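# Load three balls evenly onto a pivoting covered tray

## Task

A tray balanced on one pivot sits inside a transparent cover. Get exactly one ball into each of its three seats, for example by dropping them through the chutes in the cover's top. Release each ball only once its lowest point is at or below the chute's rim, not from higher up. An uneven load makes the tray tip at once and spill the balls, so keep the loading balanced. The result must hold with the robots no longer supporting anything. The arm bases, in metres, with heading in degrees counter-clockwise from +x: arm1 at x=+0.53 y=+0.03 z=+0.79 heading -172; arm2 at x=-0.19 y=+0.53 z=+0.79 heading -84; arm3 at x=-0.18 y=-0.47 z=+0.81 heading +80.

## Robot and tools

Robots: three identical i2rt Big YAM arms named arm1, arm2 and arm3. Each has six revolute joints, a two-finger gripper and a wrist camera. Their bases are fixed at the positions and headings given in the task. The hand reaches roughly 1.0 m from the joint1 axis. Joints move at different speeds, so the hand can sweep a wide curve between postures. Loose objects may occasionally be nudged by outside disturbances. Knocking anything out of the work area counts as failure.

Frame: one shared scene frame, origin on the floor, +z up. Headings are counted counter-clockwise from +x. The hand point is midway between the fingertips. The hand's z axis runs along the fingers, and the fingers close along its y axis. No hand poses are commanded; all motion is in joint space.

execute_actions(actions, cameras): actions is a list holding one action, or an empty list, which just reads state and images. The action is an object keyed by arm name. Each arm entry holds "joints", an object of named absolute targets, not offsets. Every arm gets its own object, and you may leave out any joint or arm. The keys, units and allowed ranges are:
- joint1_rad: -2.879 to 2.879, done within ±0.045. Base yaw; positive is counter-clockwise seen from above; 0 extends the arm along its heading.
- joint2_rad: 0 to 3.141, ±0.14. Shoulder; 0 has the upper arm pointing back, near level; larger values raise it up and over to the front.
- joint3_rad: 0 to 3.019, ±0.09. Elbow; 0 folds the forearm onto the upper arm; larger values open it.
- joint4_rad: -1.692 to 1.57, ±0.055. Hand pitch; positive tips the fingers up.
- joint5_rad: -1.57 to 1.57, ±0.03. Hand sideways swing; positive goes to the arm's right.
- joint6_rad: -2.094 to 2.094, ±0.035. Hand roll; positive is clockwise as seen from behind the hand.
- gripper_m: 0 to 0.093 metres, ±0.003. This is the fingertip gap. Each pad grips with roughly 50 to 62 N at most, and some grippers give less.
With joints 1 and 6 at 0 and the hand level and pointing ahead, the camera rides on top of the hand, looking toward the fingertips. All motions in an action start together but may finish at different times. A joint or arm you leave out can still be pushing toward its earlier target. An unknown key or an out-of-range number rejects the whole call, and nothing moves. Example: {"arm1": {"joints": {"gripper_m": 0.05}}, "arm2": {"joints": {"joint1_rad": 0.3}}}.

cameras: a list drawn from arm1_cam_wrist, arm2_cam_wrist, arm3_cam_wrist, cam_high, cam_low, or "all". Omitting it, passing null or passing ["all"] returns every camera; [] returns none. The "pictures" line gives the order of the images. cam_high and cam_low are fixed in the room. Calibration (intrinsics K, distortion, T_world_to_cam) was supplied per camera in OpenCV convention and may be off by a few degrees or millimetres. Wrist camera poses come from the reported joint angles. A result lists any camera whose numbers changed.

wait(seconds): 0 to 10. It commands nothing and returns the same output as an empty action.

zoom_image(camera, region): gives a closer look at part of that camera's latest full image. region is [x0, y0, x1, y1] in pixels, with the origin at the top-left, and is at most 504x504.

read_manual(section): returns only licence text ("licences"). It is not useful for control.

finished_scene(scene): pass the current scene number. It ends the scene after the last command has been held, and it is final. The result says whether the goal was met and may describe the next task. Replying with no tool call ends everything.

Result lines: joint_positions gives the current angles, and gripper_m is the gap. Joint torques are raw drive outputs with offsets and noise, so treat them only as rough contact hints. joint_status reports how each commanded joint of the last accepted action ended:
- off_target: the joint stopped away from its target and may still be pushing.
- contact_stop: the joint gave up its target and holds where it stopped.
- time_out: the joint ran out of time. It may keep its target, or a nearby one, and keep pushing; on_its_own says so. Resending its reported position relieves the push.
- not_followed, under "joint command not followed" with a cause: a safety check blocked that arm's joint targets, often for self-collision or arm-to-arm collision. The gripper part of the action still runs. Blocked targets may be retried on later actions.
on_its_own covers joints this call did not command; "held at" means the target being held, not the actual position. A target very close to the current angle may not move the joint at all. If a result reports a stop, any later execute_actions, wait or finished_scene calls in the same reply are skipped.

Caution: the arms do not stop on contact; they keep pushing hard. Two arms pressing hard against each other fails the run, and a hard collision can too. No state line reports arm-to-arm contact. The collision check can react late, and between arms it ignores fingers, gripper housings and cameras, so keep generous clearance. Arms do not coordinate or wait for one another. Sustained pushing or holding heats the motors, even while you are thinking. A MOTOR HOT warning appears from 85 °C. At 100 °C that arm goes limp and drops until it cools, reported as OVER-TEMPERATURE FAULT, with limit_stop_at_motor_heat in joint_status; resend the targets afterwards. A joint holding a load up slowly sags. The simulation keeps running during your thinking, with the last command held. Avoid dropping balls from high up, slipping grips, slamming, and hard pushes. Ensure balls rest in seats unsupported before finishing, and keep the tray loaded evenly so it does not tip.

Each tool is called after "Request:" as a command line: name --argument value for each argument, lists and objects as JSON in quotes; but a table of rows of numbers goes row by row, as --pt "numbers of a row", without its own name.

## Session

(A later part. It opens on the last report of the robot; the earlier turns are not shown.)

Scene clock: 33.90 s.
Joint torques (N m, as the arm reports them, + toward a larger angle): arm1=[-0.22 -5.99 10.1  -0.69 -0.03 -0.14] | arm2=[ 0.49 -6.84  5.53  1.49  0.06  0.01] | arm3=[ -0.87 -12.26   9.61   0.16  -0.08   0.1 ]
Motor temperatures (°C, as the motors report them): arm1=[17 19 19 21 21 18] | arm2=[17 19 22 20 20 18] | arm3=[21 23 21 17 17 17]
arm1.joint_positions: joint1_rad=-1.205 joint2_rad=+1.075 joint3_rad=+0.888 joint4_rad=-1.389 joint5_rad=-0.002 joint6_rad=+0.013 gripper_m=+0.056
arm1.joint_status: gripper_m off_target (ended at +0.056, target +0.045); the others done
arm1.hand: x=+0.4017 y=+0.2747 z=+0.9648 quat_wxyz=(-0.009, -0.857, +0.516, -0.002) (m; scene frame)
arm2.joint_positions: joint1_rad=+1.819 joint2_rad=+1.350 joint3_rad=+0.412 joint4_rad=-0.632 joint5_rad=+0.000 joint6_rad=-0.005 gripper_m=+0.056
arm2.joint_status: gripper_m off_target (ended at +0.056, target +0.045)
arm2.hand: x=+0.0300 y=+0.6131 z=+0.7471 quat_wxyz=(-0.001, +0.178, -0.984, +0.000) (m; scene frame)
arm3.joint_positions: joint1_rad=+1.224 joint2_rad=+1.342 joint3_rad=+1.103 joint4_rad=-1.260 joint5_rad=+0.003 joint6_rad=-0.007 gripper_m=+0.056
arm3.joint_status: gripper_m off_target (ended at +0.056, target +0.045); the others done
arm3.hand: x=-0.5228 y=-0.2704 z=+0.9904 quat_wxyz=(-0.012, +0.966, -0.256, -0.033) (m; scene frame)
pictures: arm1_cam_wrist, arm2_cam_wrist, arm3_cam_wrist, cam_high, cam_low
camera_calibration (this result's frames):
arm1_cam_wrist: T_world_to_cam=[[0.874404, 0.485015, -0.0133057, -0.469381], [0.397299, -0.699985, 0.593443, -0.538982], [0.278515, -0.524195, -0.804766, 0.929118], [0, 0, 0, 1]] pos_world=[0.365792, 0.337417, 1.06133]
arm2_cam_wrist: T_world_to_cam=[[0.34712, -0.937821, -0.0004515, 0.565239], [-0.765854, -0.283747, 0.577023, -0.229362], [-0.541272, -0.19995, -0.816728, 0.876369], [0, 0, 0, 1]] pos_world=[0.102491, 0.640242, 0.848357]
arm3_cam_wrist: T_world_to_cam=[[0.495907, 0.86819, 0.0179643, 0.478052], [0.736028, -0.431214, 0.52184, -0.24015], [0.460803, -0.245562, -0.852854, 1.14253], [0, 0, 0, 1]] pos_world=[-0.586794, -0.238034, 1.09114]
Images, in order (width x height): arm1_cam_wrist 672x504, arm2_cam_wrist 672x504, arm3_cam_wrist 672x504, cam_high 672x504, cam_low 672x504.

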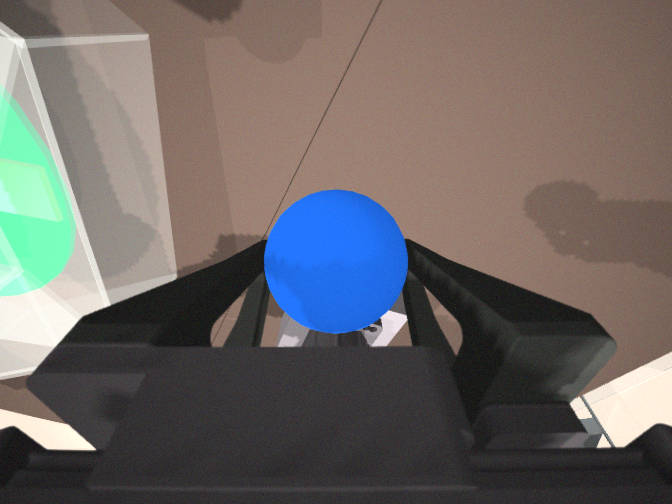

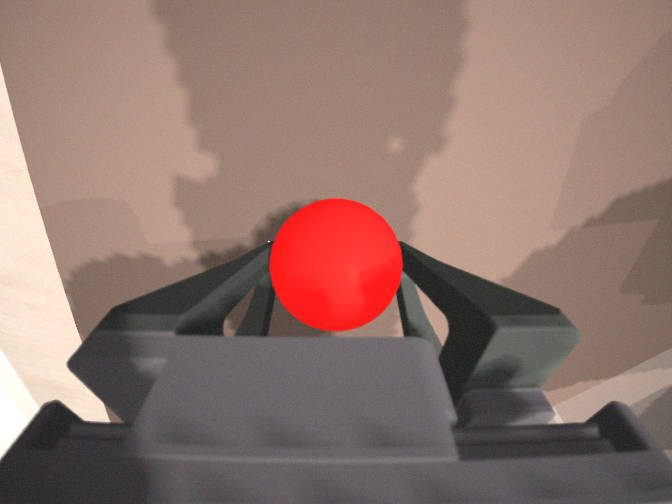

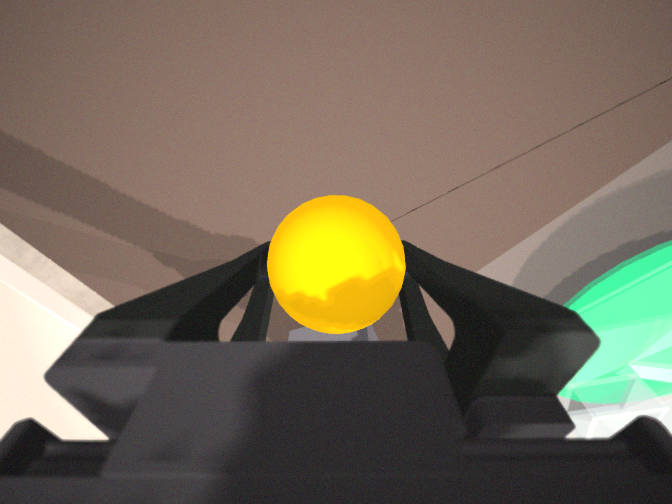

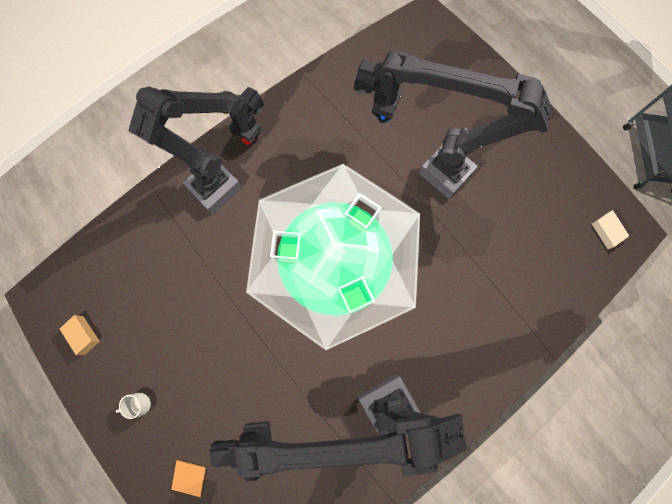

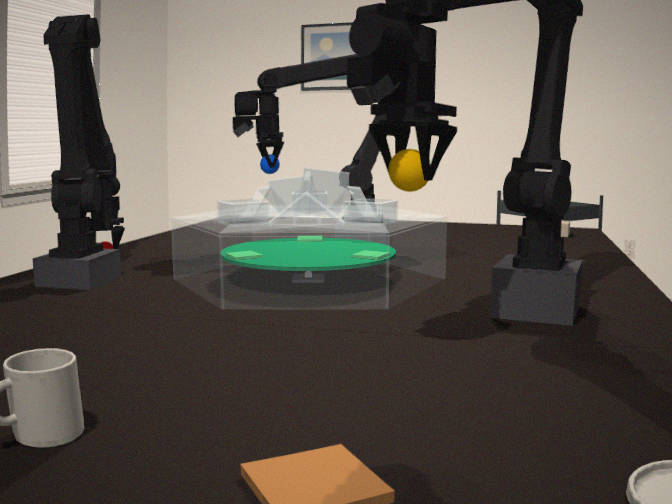

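Request:
execute_actions --actions '[{"arm1":{"joints":{"joint1_rad":-0.236,"joint2_rad":1.075,"joint3_rad":1.17,"joint4_rad":-1.65,"joint5_rad":0,"joint6_rad":-0.40,"gripper_m":0.045}},"arm2":{"joints":{"joint1_rad":1.6,"joint2_rad":1.0,"joint3_rad":1.175,"joint4_rad":-1.68,"gripper_m":0.045}},"arm3":{"joints":{"joint1_rad":-0.198,"joint2_rad":1.36,"joint3_rad":1.06,"joint4_rad":-1.265,"joint5_rad":0,"joint6_rad":-0.13,"gripper_m":0.045}}}]'

Scene clock: 37.20 s.
Joint torques (N m, as the arm reports them, + toward a larger angle): arm1=[-0.01 -5.83 11.54 -0.78 -0.14 -0.13] | arm2=[-0.35 -4.43 13.58  0.12  0.06  0.03] | arm3=[ -0.67 -11.33   9.07   0.34  -0.05  -0.08]
Motor temperatures (°C, as the motors report them): arm1=[17 19 19 21 21 18] | arm2=[17 19 23 20 20 18] | arm3=[21 22 22 17 17 17]
arm1.joint_positions: joint1_rad=-0.241 joint2_rad=+1.075 joint3_rad=+1.126 joint4_rad=-1.638 joint5_rad=+0.000 joint6_rad=-0.385 gripper_m=+0.056
arm1.joint_status: gripper_m off_target (ended at +0.056, target +0.045); the others done
arm1.hand: x=+0.2570 y=+0.0643 z=+1.0589 quat_wxyz=(-0.008, -0.990, -0.139, -0.003) (m; scene frame)
arm2.joint_positions: joint1_rad=+1.600 joint2_rad=+0.996 joint3_rad=+1.097 joint4_rad=-1.666 joint5_rad=+0.000 joint6_rad=-0.005 gripper_m=+0.056
arm2.joint_status: gripper_m off_target (ended at +0.056, target +0.045); the others done
arm2.hand: x=+0.0646 y=+0.5676 z=+1.0641 quat_wxyz=(-0.003, +0.070, -0.998, +0.000) (m; scene frame)
arm3.joint_positions: joint1_rad=-0.199 joint2_rad=+1.349 joint3_rad=+1.063 joint4_rad=-1.260 joint5_rad=+0.001 joint6_rad=-0.120 gripper_m=+0.056
arm3.joint_status: gripper_m off_target (ended at +0.056, target +0.045); the others done
arm3.hand: x=-0.0456 y=-0.1161 z=+0.9748 quat_wxyz=(-0.013, +0.611, -0.792, -0.006) (m; scene frame)
pictures: arm1_cam_wrist, arm2_cam_wrist, arm3_cam_wrist, cam_high, cam_low
camera_calibration (this result's frames):
arm1_cam_wrist: T_world_to_cam=[[-0.293592, 0.955818, -0.0146835, 0.0317763], [0.771094, 0.245874, 0.587334, -0.835025], [0.564994, 0.161114, -0.809212, 0.821978], [0, 0, 0, 1]] pos_world=[0.188798, 0.0425063, 1.15606]
arm2_cam_wrist: T_world_to_cam=[[0.135126, -0.990828, -0.000570816, 0.554549], [-0.811791, -0.11104, 0.573293, -0.489738], [-0.568098, -0.0770035, -0.81935, 1.07963], [0, 0, 0, 1]] pos_world=[0.140835, 0.578217, 1.16567]
arm3_cam_wrist: T_world_to_cam=[[0.966941, -0.254305, 0.0188406, -0.00198316], [-0.221339, -0.800313, 0.557233, -0.637676], [-0.126629, -0.542982, -0.830142, 0.863764], [0, 0, 0, 1]] pos_world=[-0.0298479, -0.0418366, 1.07242]
Images, in order (width x height): arm1_cam_wrist 672x504, arm2_cam_wrist 672x504, arm3_cam_wrist 672x504, cam_high 672x504, cam_low 672x504.

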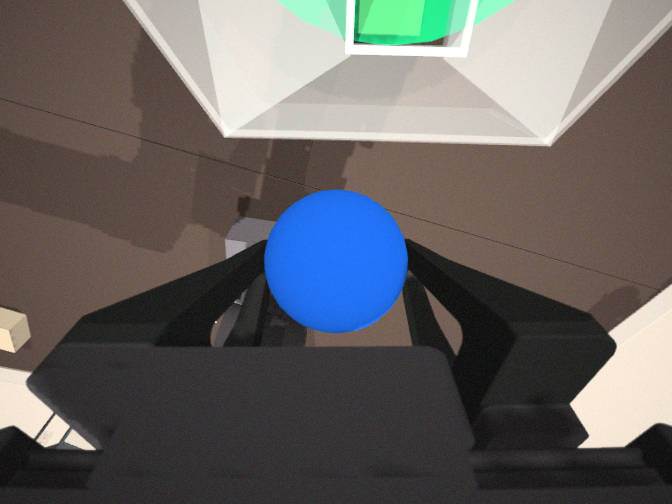

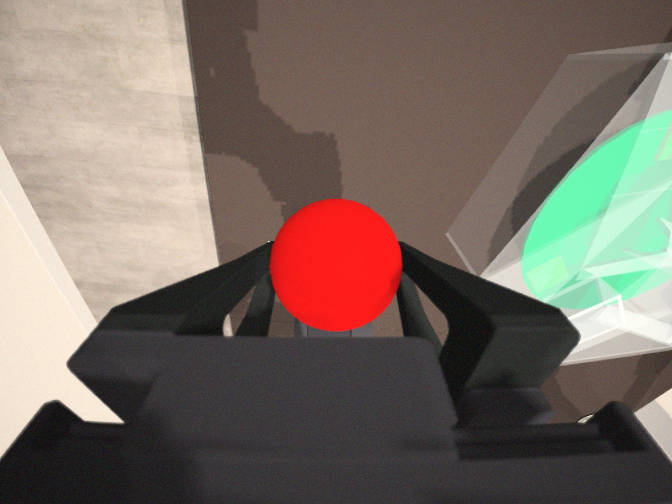

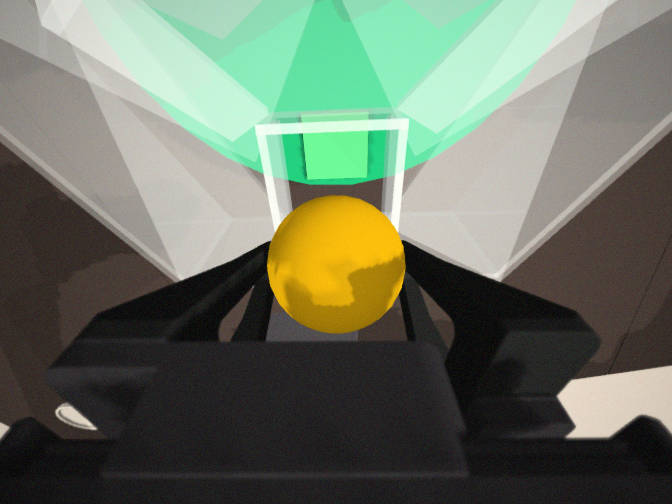

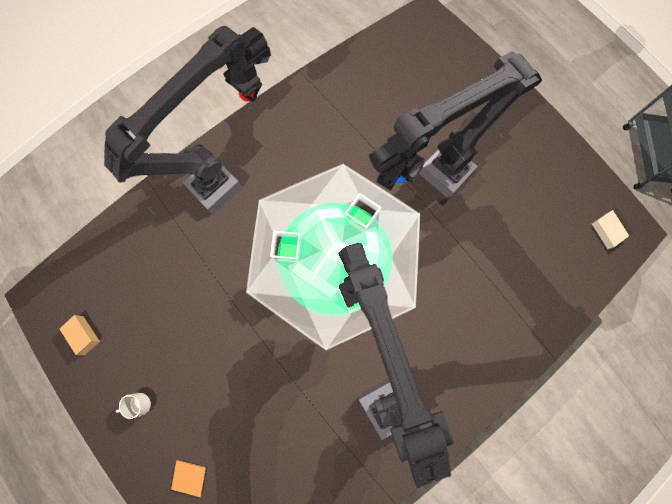

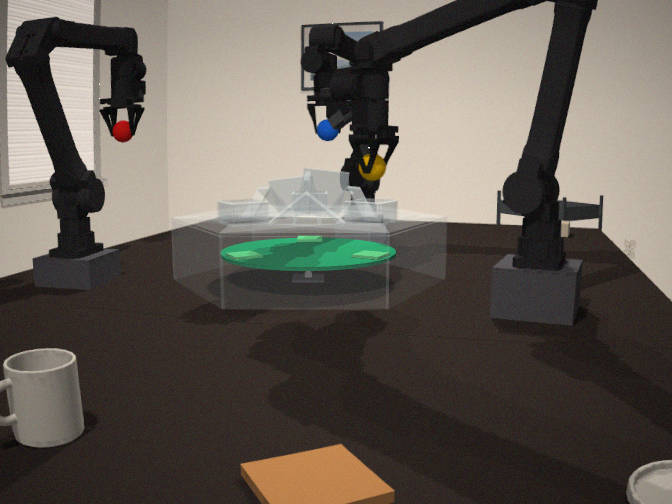

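Request:
zoom_image --camera "arm3_cam_wrist" --region '[236, 90, 436, 250]'

Request:
zoom_image --camera "cam_low" --region '[310, 120, 430, 240]'

Region (236, 90, 436, 250) of arm3_cam_wrist's 672x504 image, scaled by 2.520, with more detail than that image has; it fills the top 403 rows of this view, and the rest is white.

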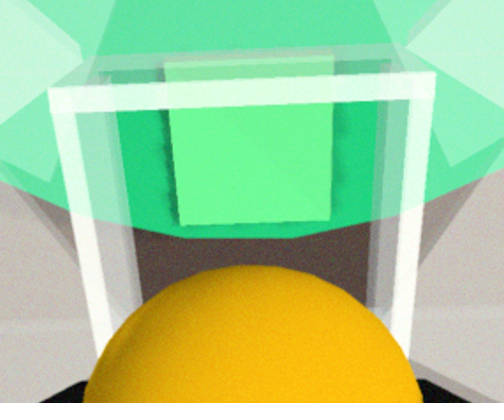

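Region (310, 120, 430, 240) of cam_low's 672x504 image, scaled by 4.200, with more detail than that image has.

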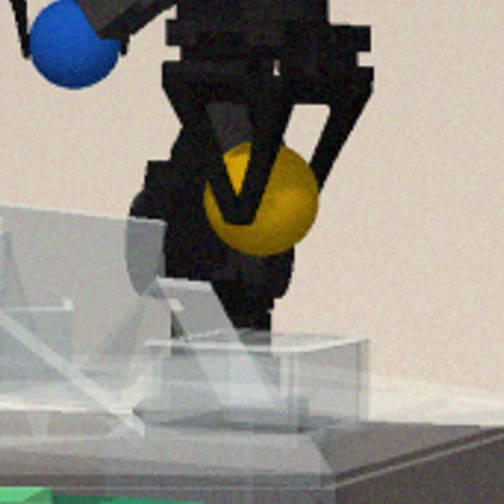

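Request:
execute_actions --actions '[{"arm1":{"joints":{"joint1_rad":-0.236,"joint2_rad":1.41,"joint3_rad":1.20,"joint4_rad":-1.315,"joint6_rad":-0.42,"gripper_m":0.045}},"arm2":{"joints":{"joint1_rad":0.056,"joint2_rad":1.0,"joint3_rad":1.26,"joint4_rad":-1.69,"gripper_m":0.045}},"arm3":{"joints":{"joint1_rad":-0.198,"joint2_rad":1.41,"joint3_rad":1.028,"joint4_rad":-1.175,"joint6_rad":-0.16,"gripper_m":0.045}}}]'

Scene clock: 43.63 s.
Joint torques (N m, as the arm reports them, + toward a larger angle): arm1=[ -0.05 -11.82  11.89   0.31  -0.14  -0.15] | arm2=[-0.46 -5.81 12.67  0.36 -0.01  0.01] | arm3=[ -0.63 -13.49   9.01   1.03  -0.03  -0.09]
Motor temperatures (°C, as the motors report them): arm1=[17 19 21 20 21 18] | arm2=[17 19 25 20 20 18] | arm3=[21 22 22 17 17 17]
arm1.joint_positions: joint1_rad=-0.241 joint2_rad=+1.428 joint3_rad=+1.146 joint4_rad=-1.325 joint5_rad=+0.000 joint6_rad=-0.406 gripper_m=+0.056
arm1.joint_status: gripper_m off_target (ended at +0.056, target +0.045); the others done
arm1.hand: x=+0.1425 y=+0.0752 z=+0.9531 quat_wxyz=(-0.010, -0.989, -0.149, -0.013) (m; scene frame)
arm2.joint_positions: joint1_rad=+0.057 joint2_rad=+1.005 joint3_rad=+1.196 joint4_rad=-1.677 joint5_rad=+0.001 joint6_rad=-0.005 gripper_m=+0.056
arm2.joint_status: gripper_m off_target (ended at +0.056, target +0.045); the others done
arm2.hand: x=-0.1445 y=+0.2655 z=+1.1002 quat_wxyz=(-0.032, -0.645, -0.763, +0.028) (m; scene frame)
arm3.joint_positions: joint1_rad=-0.199 joint2_rad=+1.405 joint3_rad=+1.031 joint4_rad=-1.187 joint5_rad=+0.001 joint6_rad=-0.151 gripper_m=+0.056
arm3.joint_status: gripper_m off_target (ended at +0.056, target +0.045); the others done
arm3.hand: x=-0.0429 y=-0.1096 z=+0.9433 quat_wxyz=(-0.007, +0.623, -0.782, -0.002) (m; scene frame)
pictures: arm1_cam_wrist, arm2_cam_wrist, arm3_cam_wrist, cam_high, cam_low
camera_calibration (this result's frames):
arm1_cam_wrist: T_world_to_cam=[[-0.312728, 0.949562, -0.0231101, -0.0025588], [0.754112, 0.263004, 0.601784, -0.69995], [0.577509, 0.170767, -0.798324, 0.786336], [0, 0, 0, 1]] pos_world=[0.0729238, 0.0522395, 1.04891]
arm2_cam_wrist: T_world_to_cam=[[-0.9867, -0.162549, -0.000854677, -0.0981763], [-0.140524, 0.850342, 0.50712, -0.799227], [-0.0817049, 0.500496, -0.861875, 0.930926], [0, 0, 0, 1]] pos_world=[-0.13312, 0.197734, 1.20756]
arm3_cam_wrist: T_world_to_cam=[[0.974327, -0.224463, 0.0174131, 0.00262615], [-0.194129, -0.798447, 0.569908, -0.624899], [-0.11402, -0.558658, -0.821524, 0.832146], [0, 0, 0, 1]] pos_world=[-0.028989, -0.0334749, 1.03972]
Images, in order (width x height): arm1_cam_wrist 672x504, arm2_cam_wrist 672x504, arm3_cam_wrist 672x504, cam_high 672x504, cam_low 672x504.

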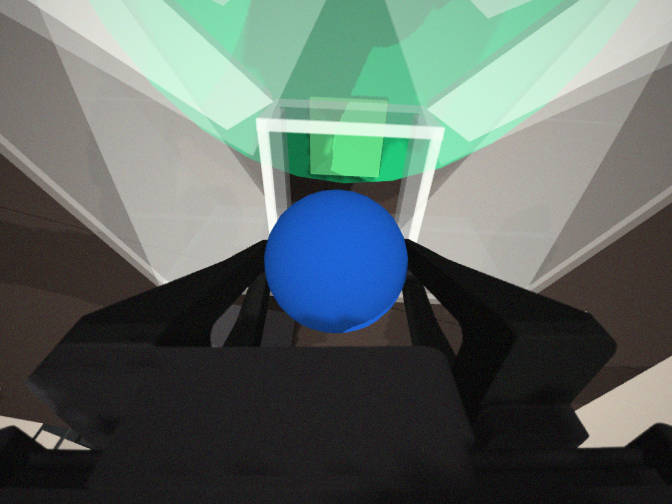

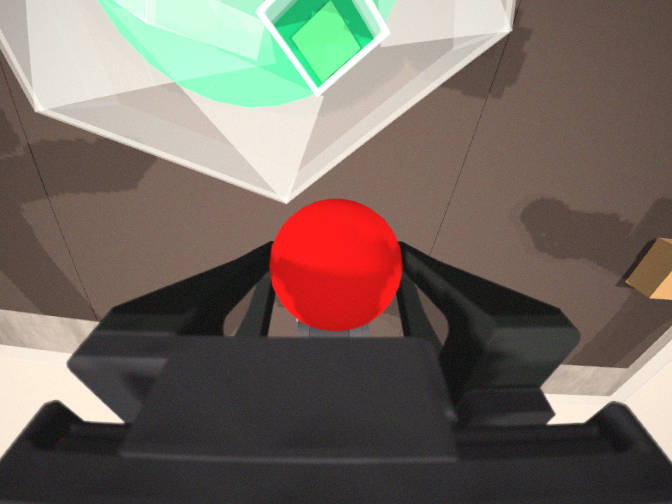

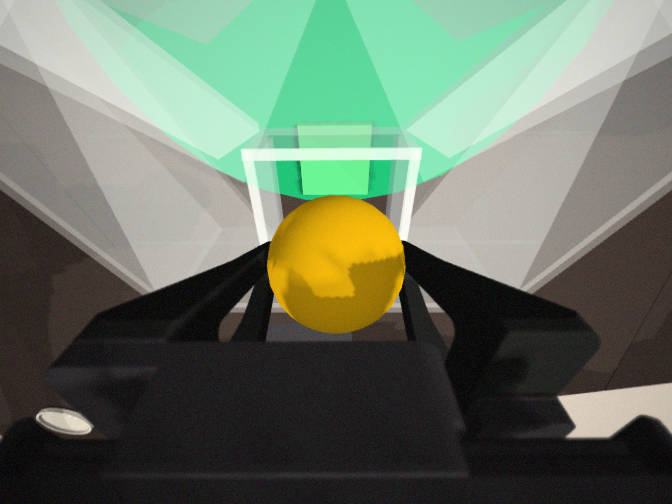

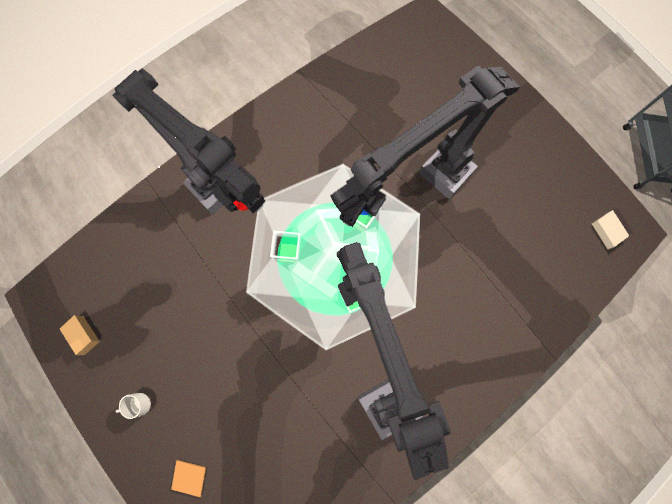

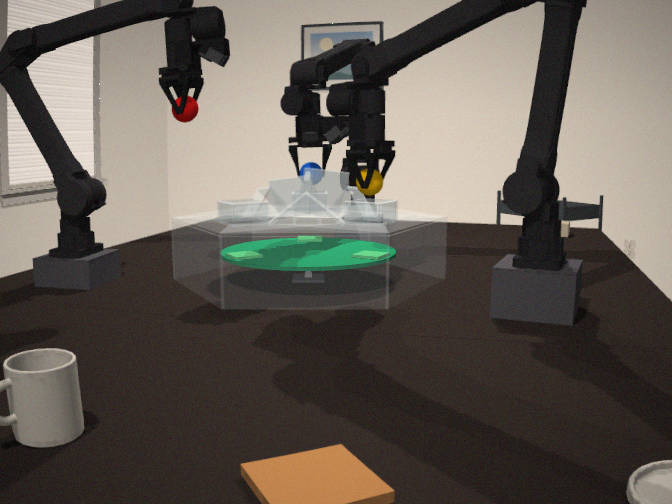

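Request:
zoom_image --camera "arm1_cam_wrist" --region '[236, 90, 466, 250]'

Request:
zoom_image --camera "arm3_cam_wrist" --region '[221, 110, 451, 270]'

Request:
zoom_image --camera "cam_low" --region '[270, 120, 410, 240]'

Region (236, 90, 466, 250) of arm1_cam_wrist's 672x504 image, scaled by 2.191, with more detail than that image has; it fills the top 351 rows of this view, and the rest is white.

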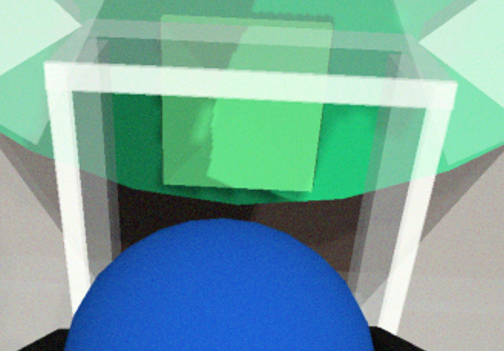

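Region (221, 110, 451, 270) of arm3_cam_wrist's 672x504 image, scaled by 2.191, with more detail than that image has; it fills the top 351 rows of this view, and the rest is white.

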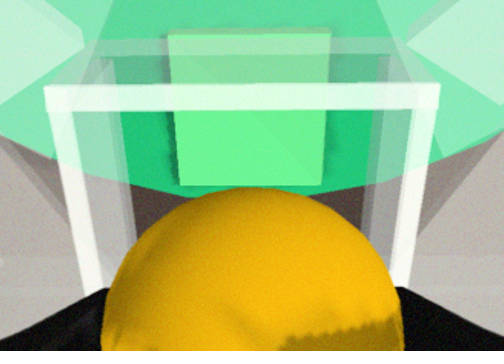

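Region (270, 120, 410, 240) of cam_low's 672x504 image, scaled by 3.600, with more detail than that image has; it fills the top 432 rows of this view, and the rest is white.

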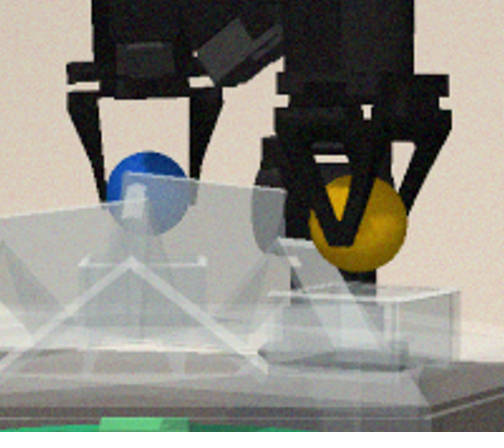

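Request:
execute_actions --actions '[{"arm1":{"joints":{"joint2_rad":1.41,"joint3_rad":1.105,"joint4_rad":-1.215,"joint5_rad":0.024,"joint6_rad":-0.375,"gripper_m":0.045}},"arm2":{"joints":{"joint1_rad":0.056,"joint2_rad":1.40,"joint3_rad":1.171,"joint4_rad":-1.315,"joint6_rad":-0.652,"gripper_m":0.045}},"arm3":{"joints":{"joint2_rad":1.432,"joint3_rad":0.986,"joint4_rad":-1.128,"gripper_m":0.045}}}]'

Scene clock: 49.60 s.
Joint torques (N m, as the arm reports them, + toward a larger angle): arm1=[ -0.59 -11.76   7.77   0.55   0.04   0.21] | arm2=[  0.01 -13.72   8.96   1.18  -0.06  -0.18] | arm3=[ -0.55 -11.59   8.71   1.02  -0.06  -0.08]
Motor temperatures (°C, as the motors report them): arm1=[17 19 22 20 21 18] | arm2=[17 19 26 20 20 18] | arm3=[21 22 22 17 17 17]
arm1.joint_positions: joint1_rad=-0.241 joint2_rad=+1.428 joint3_rad=+1.110 joint4_rad=-1.229 joint5_rad=+0.020 joint6_rad=-0.390 gripper_m=+0.056
arm1.joint_status: gripper_m off_target (ended at +0.056, target +0.045); the others done
arm1.hand: x=+0.1321 y=+0.0795 z=+0.9401 quat_wxyz=(+0.007, -0.990, -0.141, +0.014) (m; scene frame)
arm2.joint_positions: joint1_rad=+0.057 joint2_rad=+1.422 joint3_rad=+1.156 joint4_rad=-1.329 joint5_rad=+0.001 joint6_rad=-0.640 gripper_m=+0.056
arm2.joint_status: gripper_m off_target (ended at +0.056, target +0.045); the others done
arm2.hand: x=-0.1245 y=+0.1435 z=+0.9554 quat_wxyz=(+0.006, -0.375, -0.927, -0.009) (m; scene frame)
arm3.joint_positions: joint1_rad=-0.199 joint2_rad=+1.418 joint3_rad=+0.990 joint4_rad=-1.140 joint5_rad=+0.001 joint6_rad=-0.151 gripper_m=+0.056
arm3.joint_status: gripper_m off_target (ended at +0.056, target +0.045); the others done
arm3.hand: x=-0.0447 y=-0.1142 z=+0.9240 quat_wxyz=(-0.004, +0.623, -0.782, +0.000) (m; scene frame)
pictures: arm1_cam_wrist, arm2_cam_wrist, arm3_cam_wrist, cam_high, cam_low
camera_calibration (this result's frames):
arm1_cam_wrist: T_world_to_cam=[[-0.296801, 0.95474, 0.0195266, -0.0528357], [0.792625, 0.234897, 0.562644, -0.651426], [0.532592, 0.182471, -0.826468, 0.812748], [0, 0, 0, 1]] pos_world=[0.0677914, 0.0551595, 1.03926]
arm2_cam_wrist: T_world_to_cam=[[-0.698134, -0.715822, -0.0144123, 0.0298843], [-0.582126, 0.555793, 0.593484, -0.714402], [-0.416818, 0.422721, -0.804717, 0.783678], [0, 0, 0, 1]] pos_world=[-0.0683579, 0.0871748, 1.05506]
arm3_cam_wrist: T_world_to_cam=[[0.97437, -0.224363, 0.0162736, 0.00471754], [-0.192539, -0.794378, 0.576102, -0.62313], [-0.116329, -0.564469, -0.817216, 0.808753], [0, 0, 0, 1]] pos_world=[-0.0304925, -0.037426, 1.01984]
Images, in order (width x height): arm1_cam_wrist 672x504, arm2_cam_wrist 672x504, arm3_cam_wrist 672x504, cam_high 672x504, cam_low 672x504.

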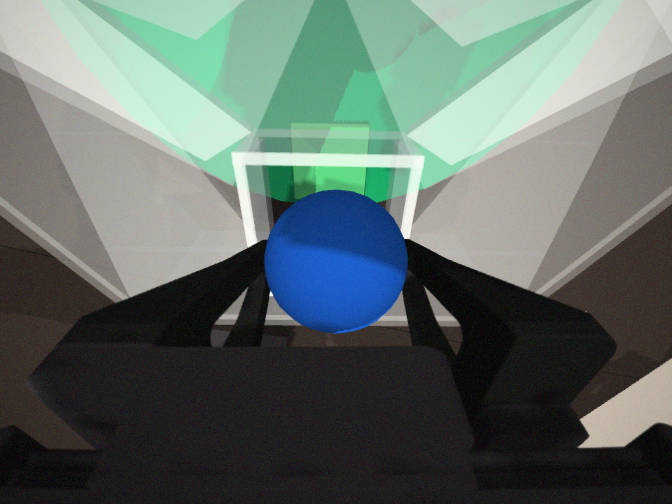

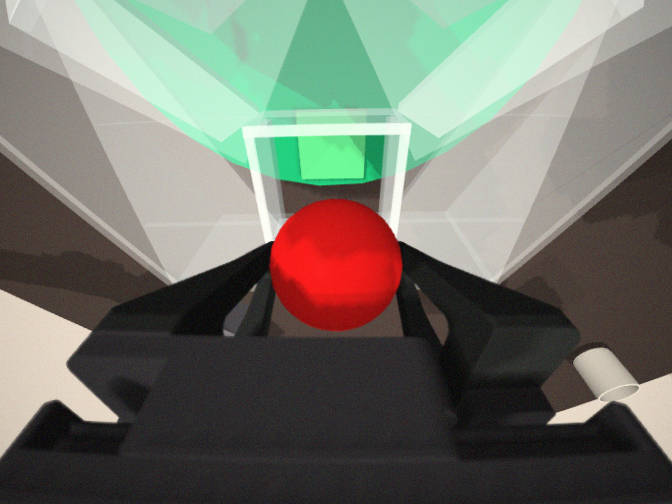

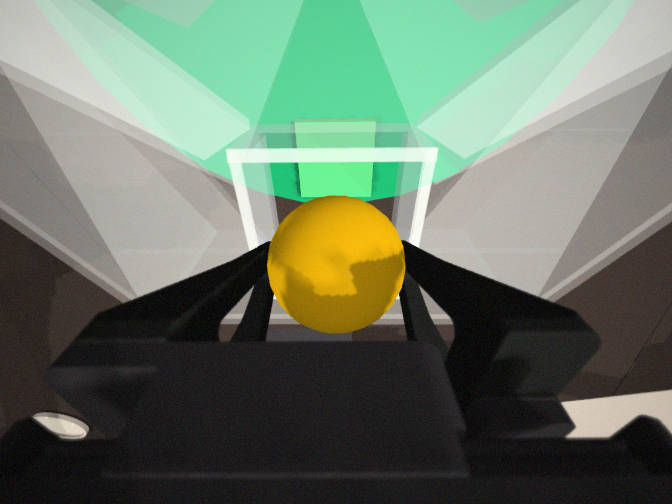

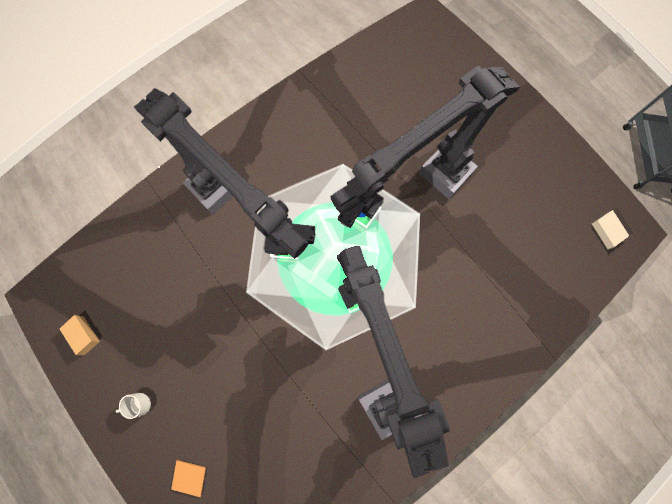

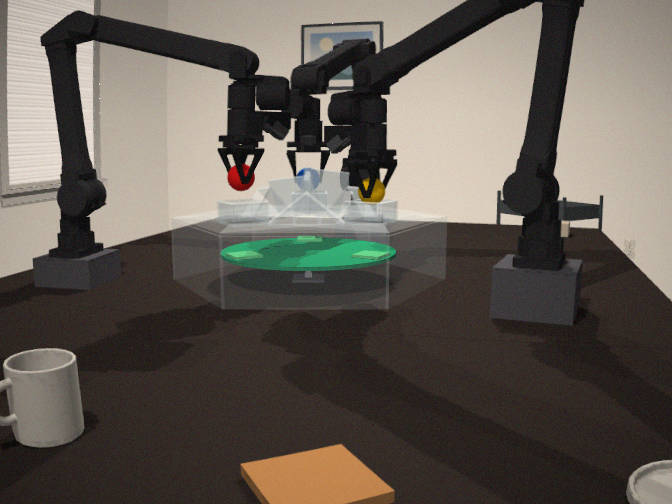

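Request:
zoom_image --camera "arm1_cam_wrist" --region '[216, 110, 456, 270]'

Request:
zoom_image --camera "arm2_cam_wrist" --region '[216, 90, 456, 250]'

Request:
zoom_image --camera "arm3_cam_wrist" --region '[216, 110, 456, 270]'

Request:
zoom_image --camera "cam_low" --region '[330, 150, 410, 230]'

Request:
zoom_image --camera "cam_low" --region '[205, 140, 335, 230]'

Region (216, 110, 456, 270) of arm1_cam_wrist's 672x504 image, scaled by 2.100, with more detail than that image has.

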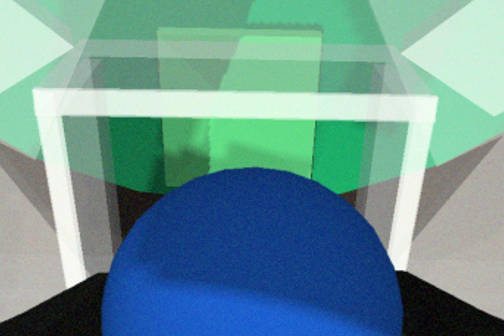

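Region (216, 90, 456, 250) of arm2_cam_wrist's 672x504 image, scaled by 2.100, with more detail than that image has.

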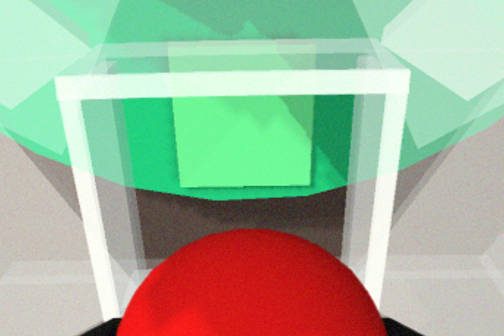

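Region (216, 110, 456, 270) of arm3_cam_wrist's 672x504 image, scaled by 2.100, with more detail than that image has.

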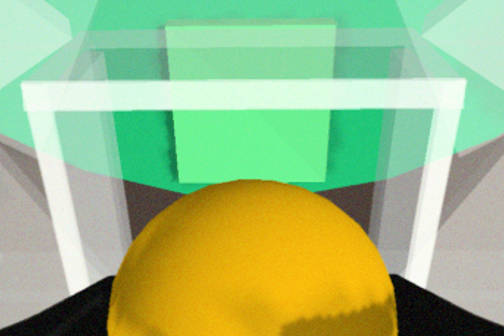

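Region (330, 150, 410, 230) of cam_low's 672x504 image, scaled by 6.300, with more detail than that image has.

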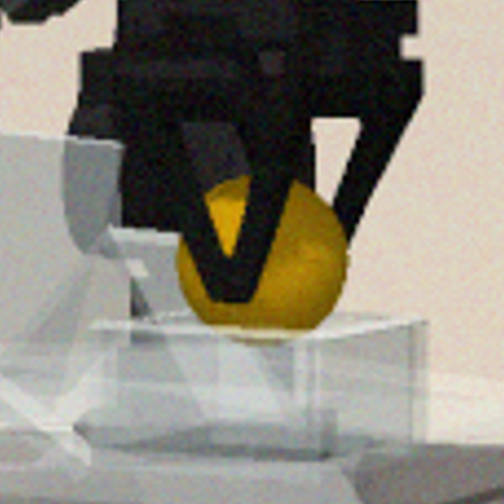

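Region (205, 140, 335, 230) of cam_low's 672x504 image, scaled by 3.877, with more detail than that image has; it fills the top 349 rows of this view, and the rest is white.

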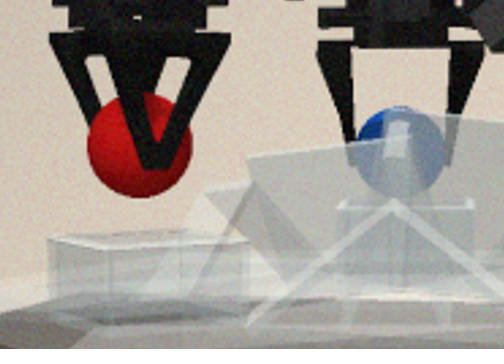

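Request:
execute_actions --actions '[{"arm1":{"joints":{"joint3_rad":1.054,"joint4_rad":-1.180,"gripper_m":0.045}},"arm2":{"joints":{"joint1_rad":0.078,"joint3_rad":1.115,"joint4_rad":-1.210,"gripper_m":0.045}},"arm3":{"joints":{"joint2_rad":1.442,"gripper_m":0.045}}}]'

Scene clock: 53.13 s.
Joint torques (N m, as the arm reports them, + toward a larger angle): arm1=[ -0.33 -11.79   7.81   0.56   0.04   0.21] | arm2=[ -0.34 -12.93   8.24   1.56  -0.05  -0.19] | arm3=[ -0.66 -11.06   8.75   1.    -0.04  -0.09]
Motor temperatures (°C, as the motors report them): arm1=[17 20 21 20 21 18] | arm2=[17 19 26 20 20 18] | arm3=[21 22 22 17 17 17]
arm1.joint_positions: joint1_rad=-0.241 joint2_rad=+1.427 joint3_rad=+1.057 joint4_rad=-1.193 joint5_rad=+0.020 joint6_rad=-0.390 gripper_m=+0.056
arm1.joint_status: gripper_m off_target (ended at +0.056, target +0.045); the others done
arm1.hand: x=+0.1429 y=+0.0781 z=+0.9212 quat_wxyz=(+0.005, -0.990, -0.141, +0.006) (m; scene frame)
arm2.joint_positions: joint1_rad=+0.073 joint2_rad=+1.420 joint3_rad=+1.109 joint4_rad=-1.228 joint5_rad=+0.001 joint6_rad=-0.640 gripper_m=+0.056
arm2.joint_status: gripper_m off_target (ended at +0.056, target +0.045); the others done
arm2.hand: x=-0.1166 y=+0.1365 z=+0.9390 quat_wxyz=(-0.008, -0.367, -0.930, +0.014) (m; scene frame)
arm3.joint_positions: joint1_rad=-0.199 joint2_rad=+1.423 joint3_rad=+0.990 joint4_rad=-1.140 joint5_rad=+0.001 joint6_rad=-0.151 gripper_m=+0.056
arm3.joint_status: gripper_m off_target (ended at +0.056, target +0.045); the others done
arm3.hand: x=-0.0448 y=-0.1143 z=+0.9221 quat_wxyz=(-0.001, +0.623, -0.782, +0.002) (m; scene frame)
pictures: arm1_cam_wrist, arm2_cam_wrist, arm3_cam_wrist, cam_high, cam_low
camera_calibration (this result's frames):
arm1_cam_wrist: T_world_to_cam=[[-0.297272, 0.954704, 0.0130093, -0.041822], [0.783297, 0.236064, 0.575082, -0.659266], [0.545962, 0.181146, -0.817992, 0.781983], [0, 0, 0, 1]] pos_world=[0.0770354, 0.0539032, 1.01933]
arm2_cam_wrist: T_world_to_cam=[[-0.686071, -0.727294, 0.0187084, 0.00198384], [-0.597025, 0.577509, 0.556816, -0.666452], [-0.415773, 0.370846, -0.830425, 0.808063], [0, 0, 0, 1]] pos_world=[-0.0605571, 0.0866584, 1.04209]
arm3_cam_wrist: T_world_to_cam=[[0.974398, -0.224298, 0.0154755, 0.00550388], [-0.191416, -0.791503, 0.580417, -0.625716], [-0.117938, -0.568519, -0.814172, 0.803791], [0, 0, 0, 1]] pos_world=[-0.0303376, -0.0370512, 1.01752]
Images, in order (width x height): arm1_cam_wrist 672x504, arm2_cam_wrist 672x504, arm3_cam_wrist 672x504, cam_high 672x504, cam_low 672x504.

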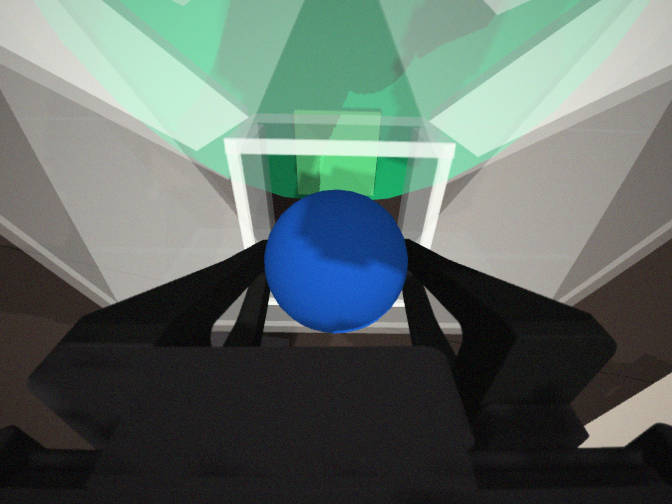

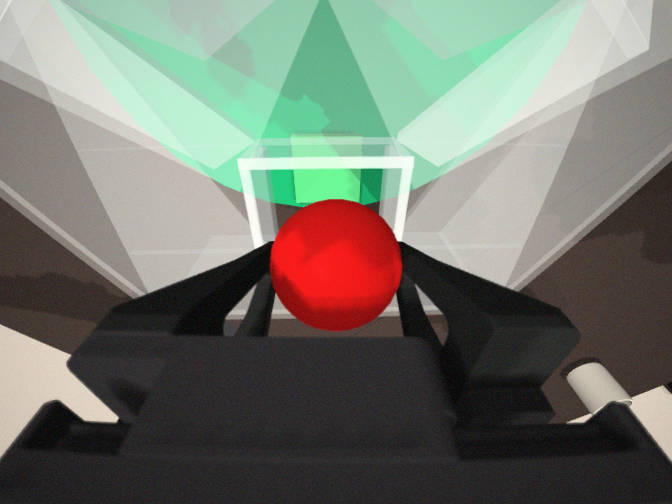

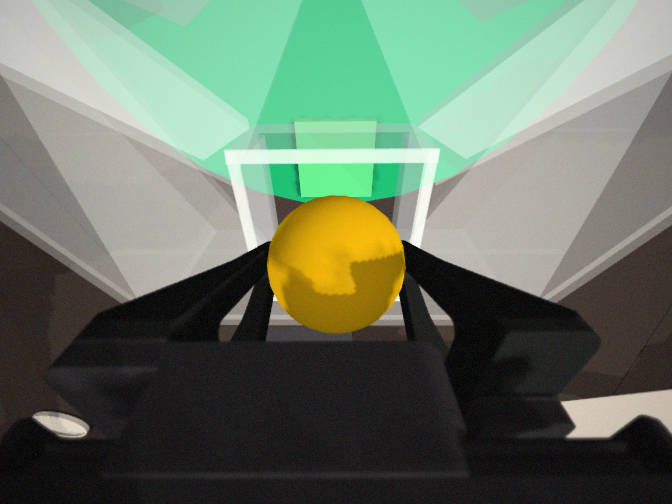

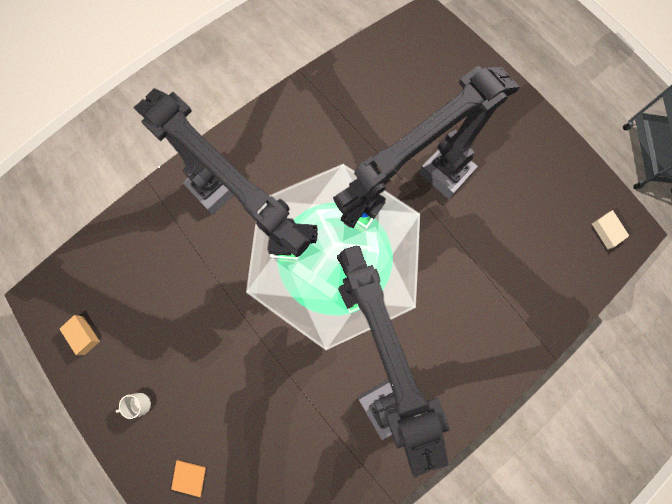

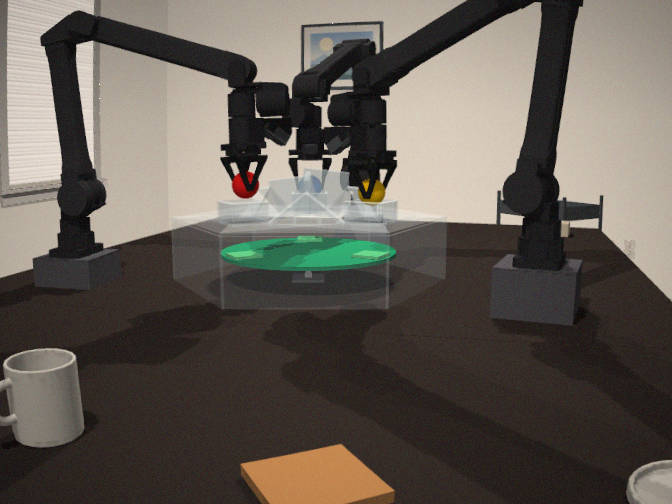

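Request:
zoom_image --camera "arm1_cam_wrist" --region '[211, 110, 471, 340]'

Request:
zoom_image --camera "arm2_cam_wrist" --region '[216, 120, 456, 340]'

Request:
zoom_image --camera "cam_low" --region '[205, 140, 335, 230]'

Region (211, 110, 471, 340) of arm1_cam_wrist's 672x504 image, scaled by 1.938, with more detail than that image has; it fills the top 446 rows of this view, and the rest is white.

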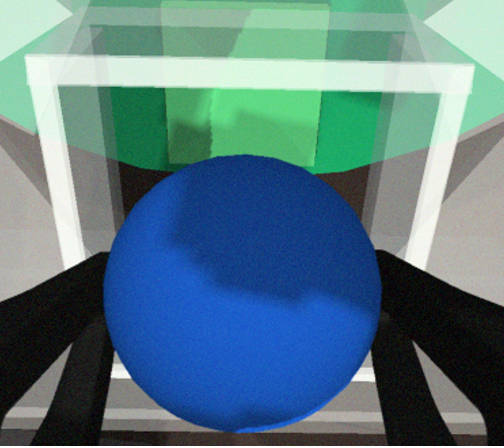

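Region (216, 120, 456, 340) of arm2_cam_wrist's 672x504 image, scaled by 2.100, with more detail than that image has; it fills the top 462 rows of this view, and the rest is white.

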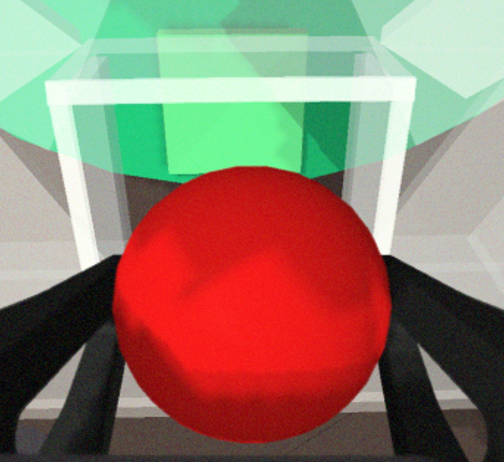

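Region (205, 140, 335, 230) of cam_low's 672x504 image, scaled by 3.877, with more detail than that image has; it fills the top 349 rows of this view, and the rest is white.

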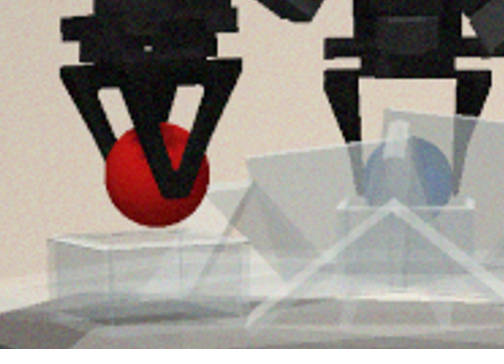

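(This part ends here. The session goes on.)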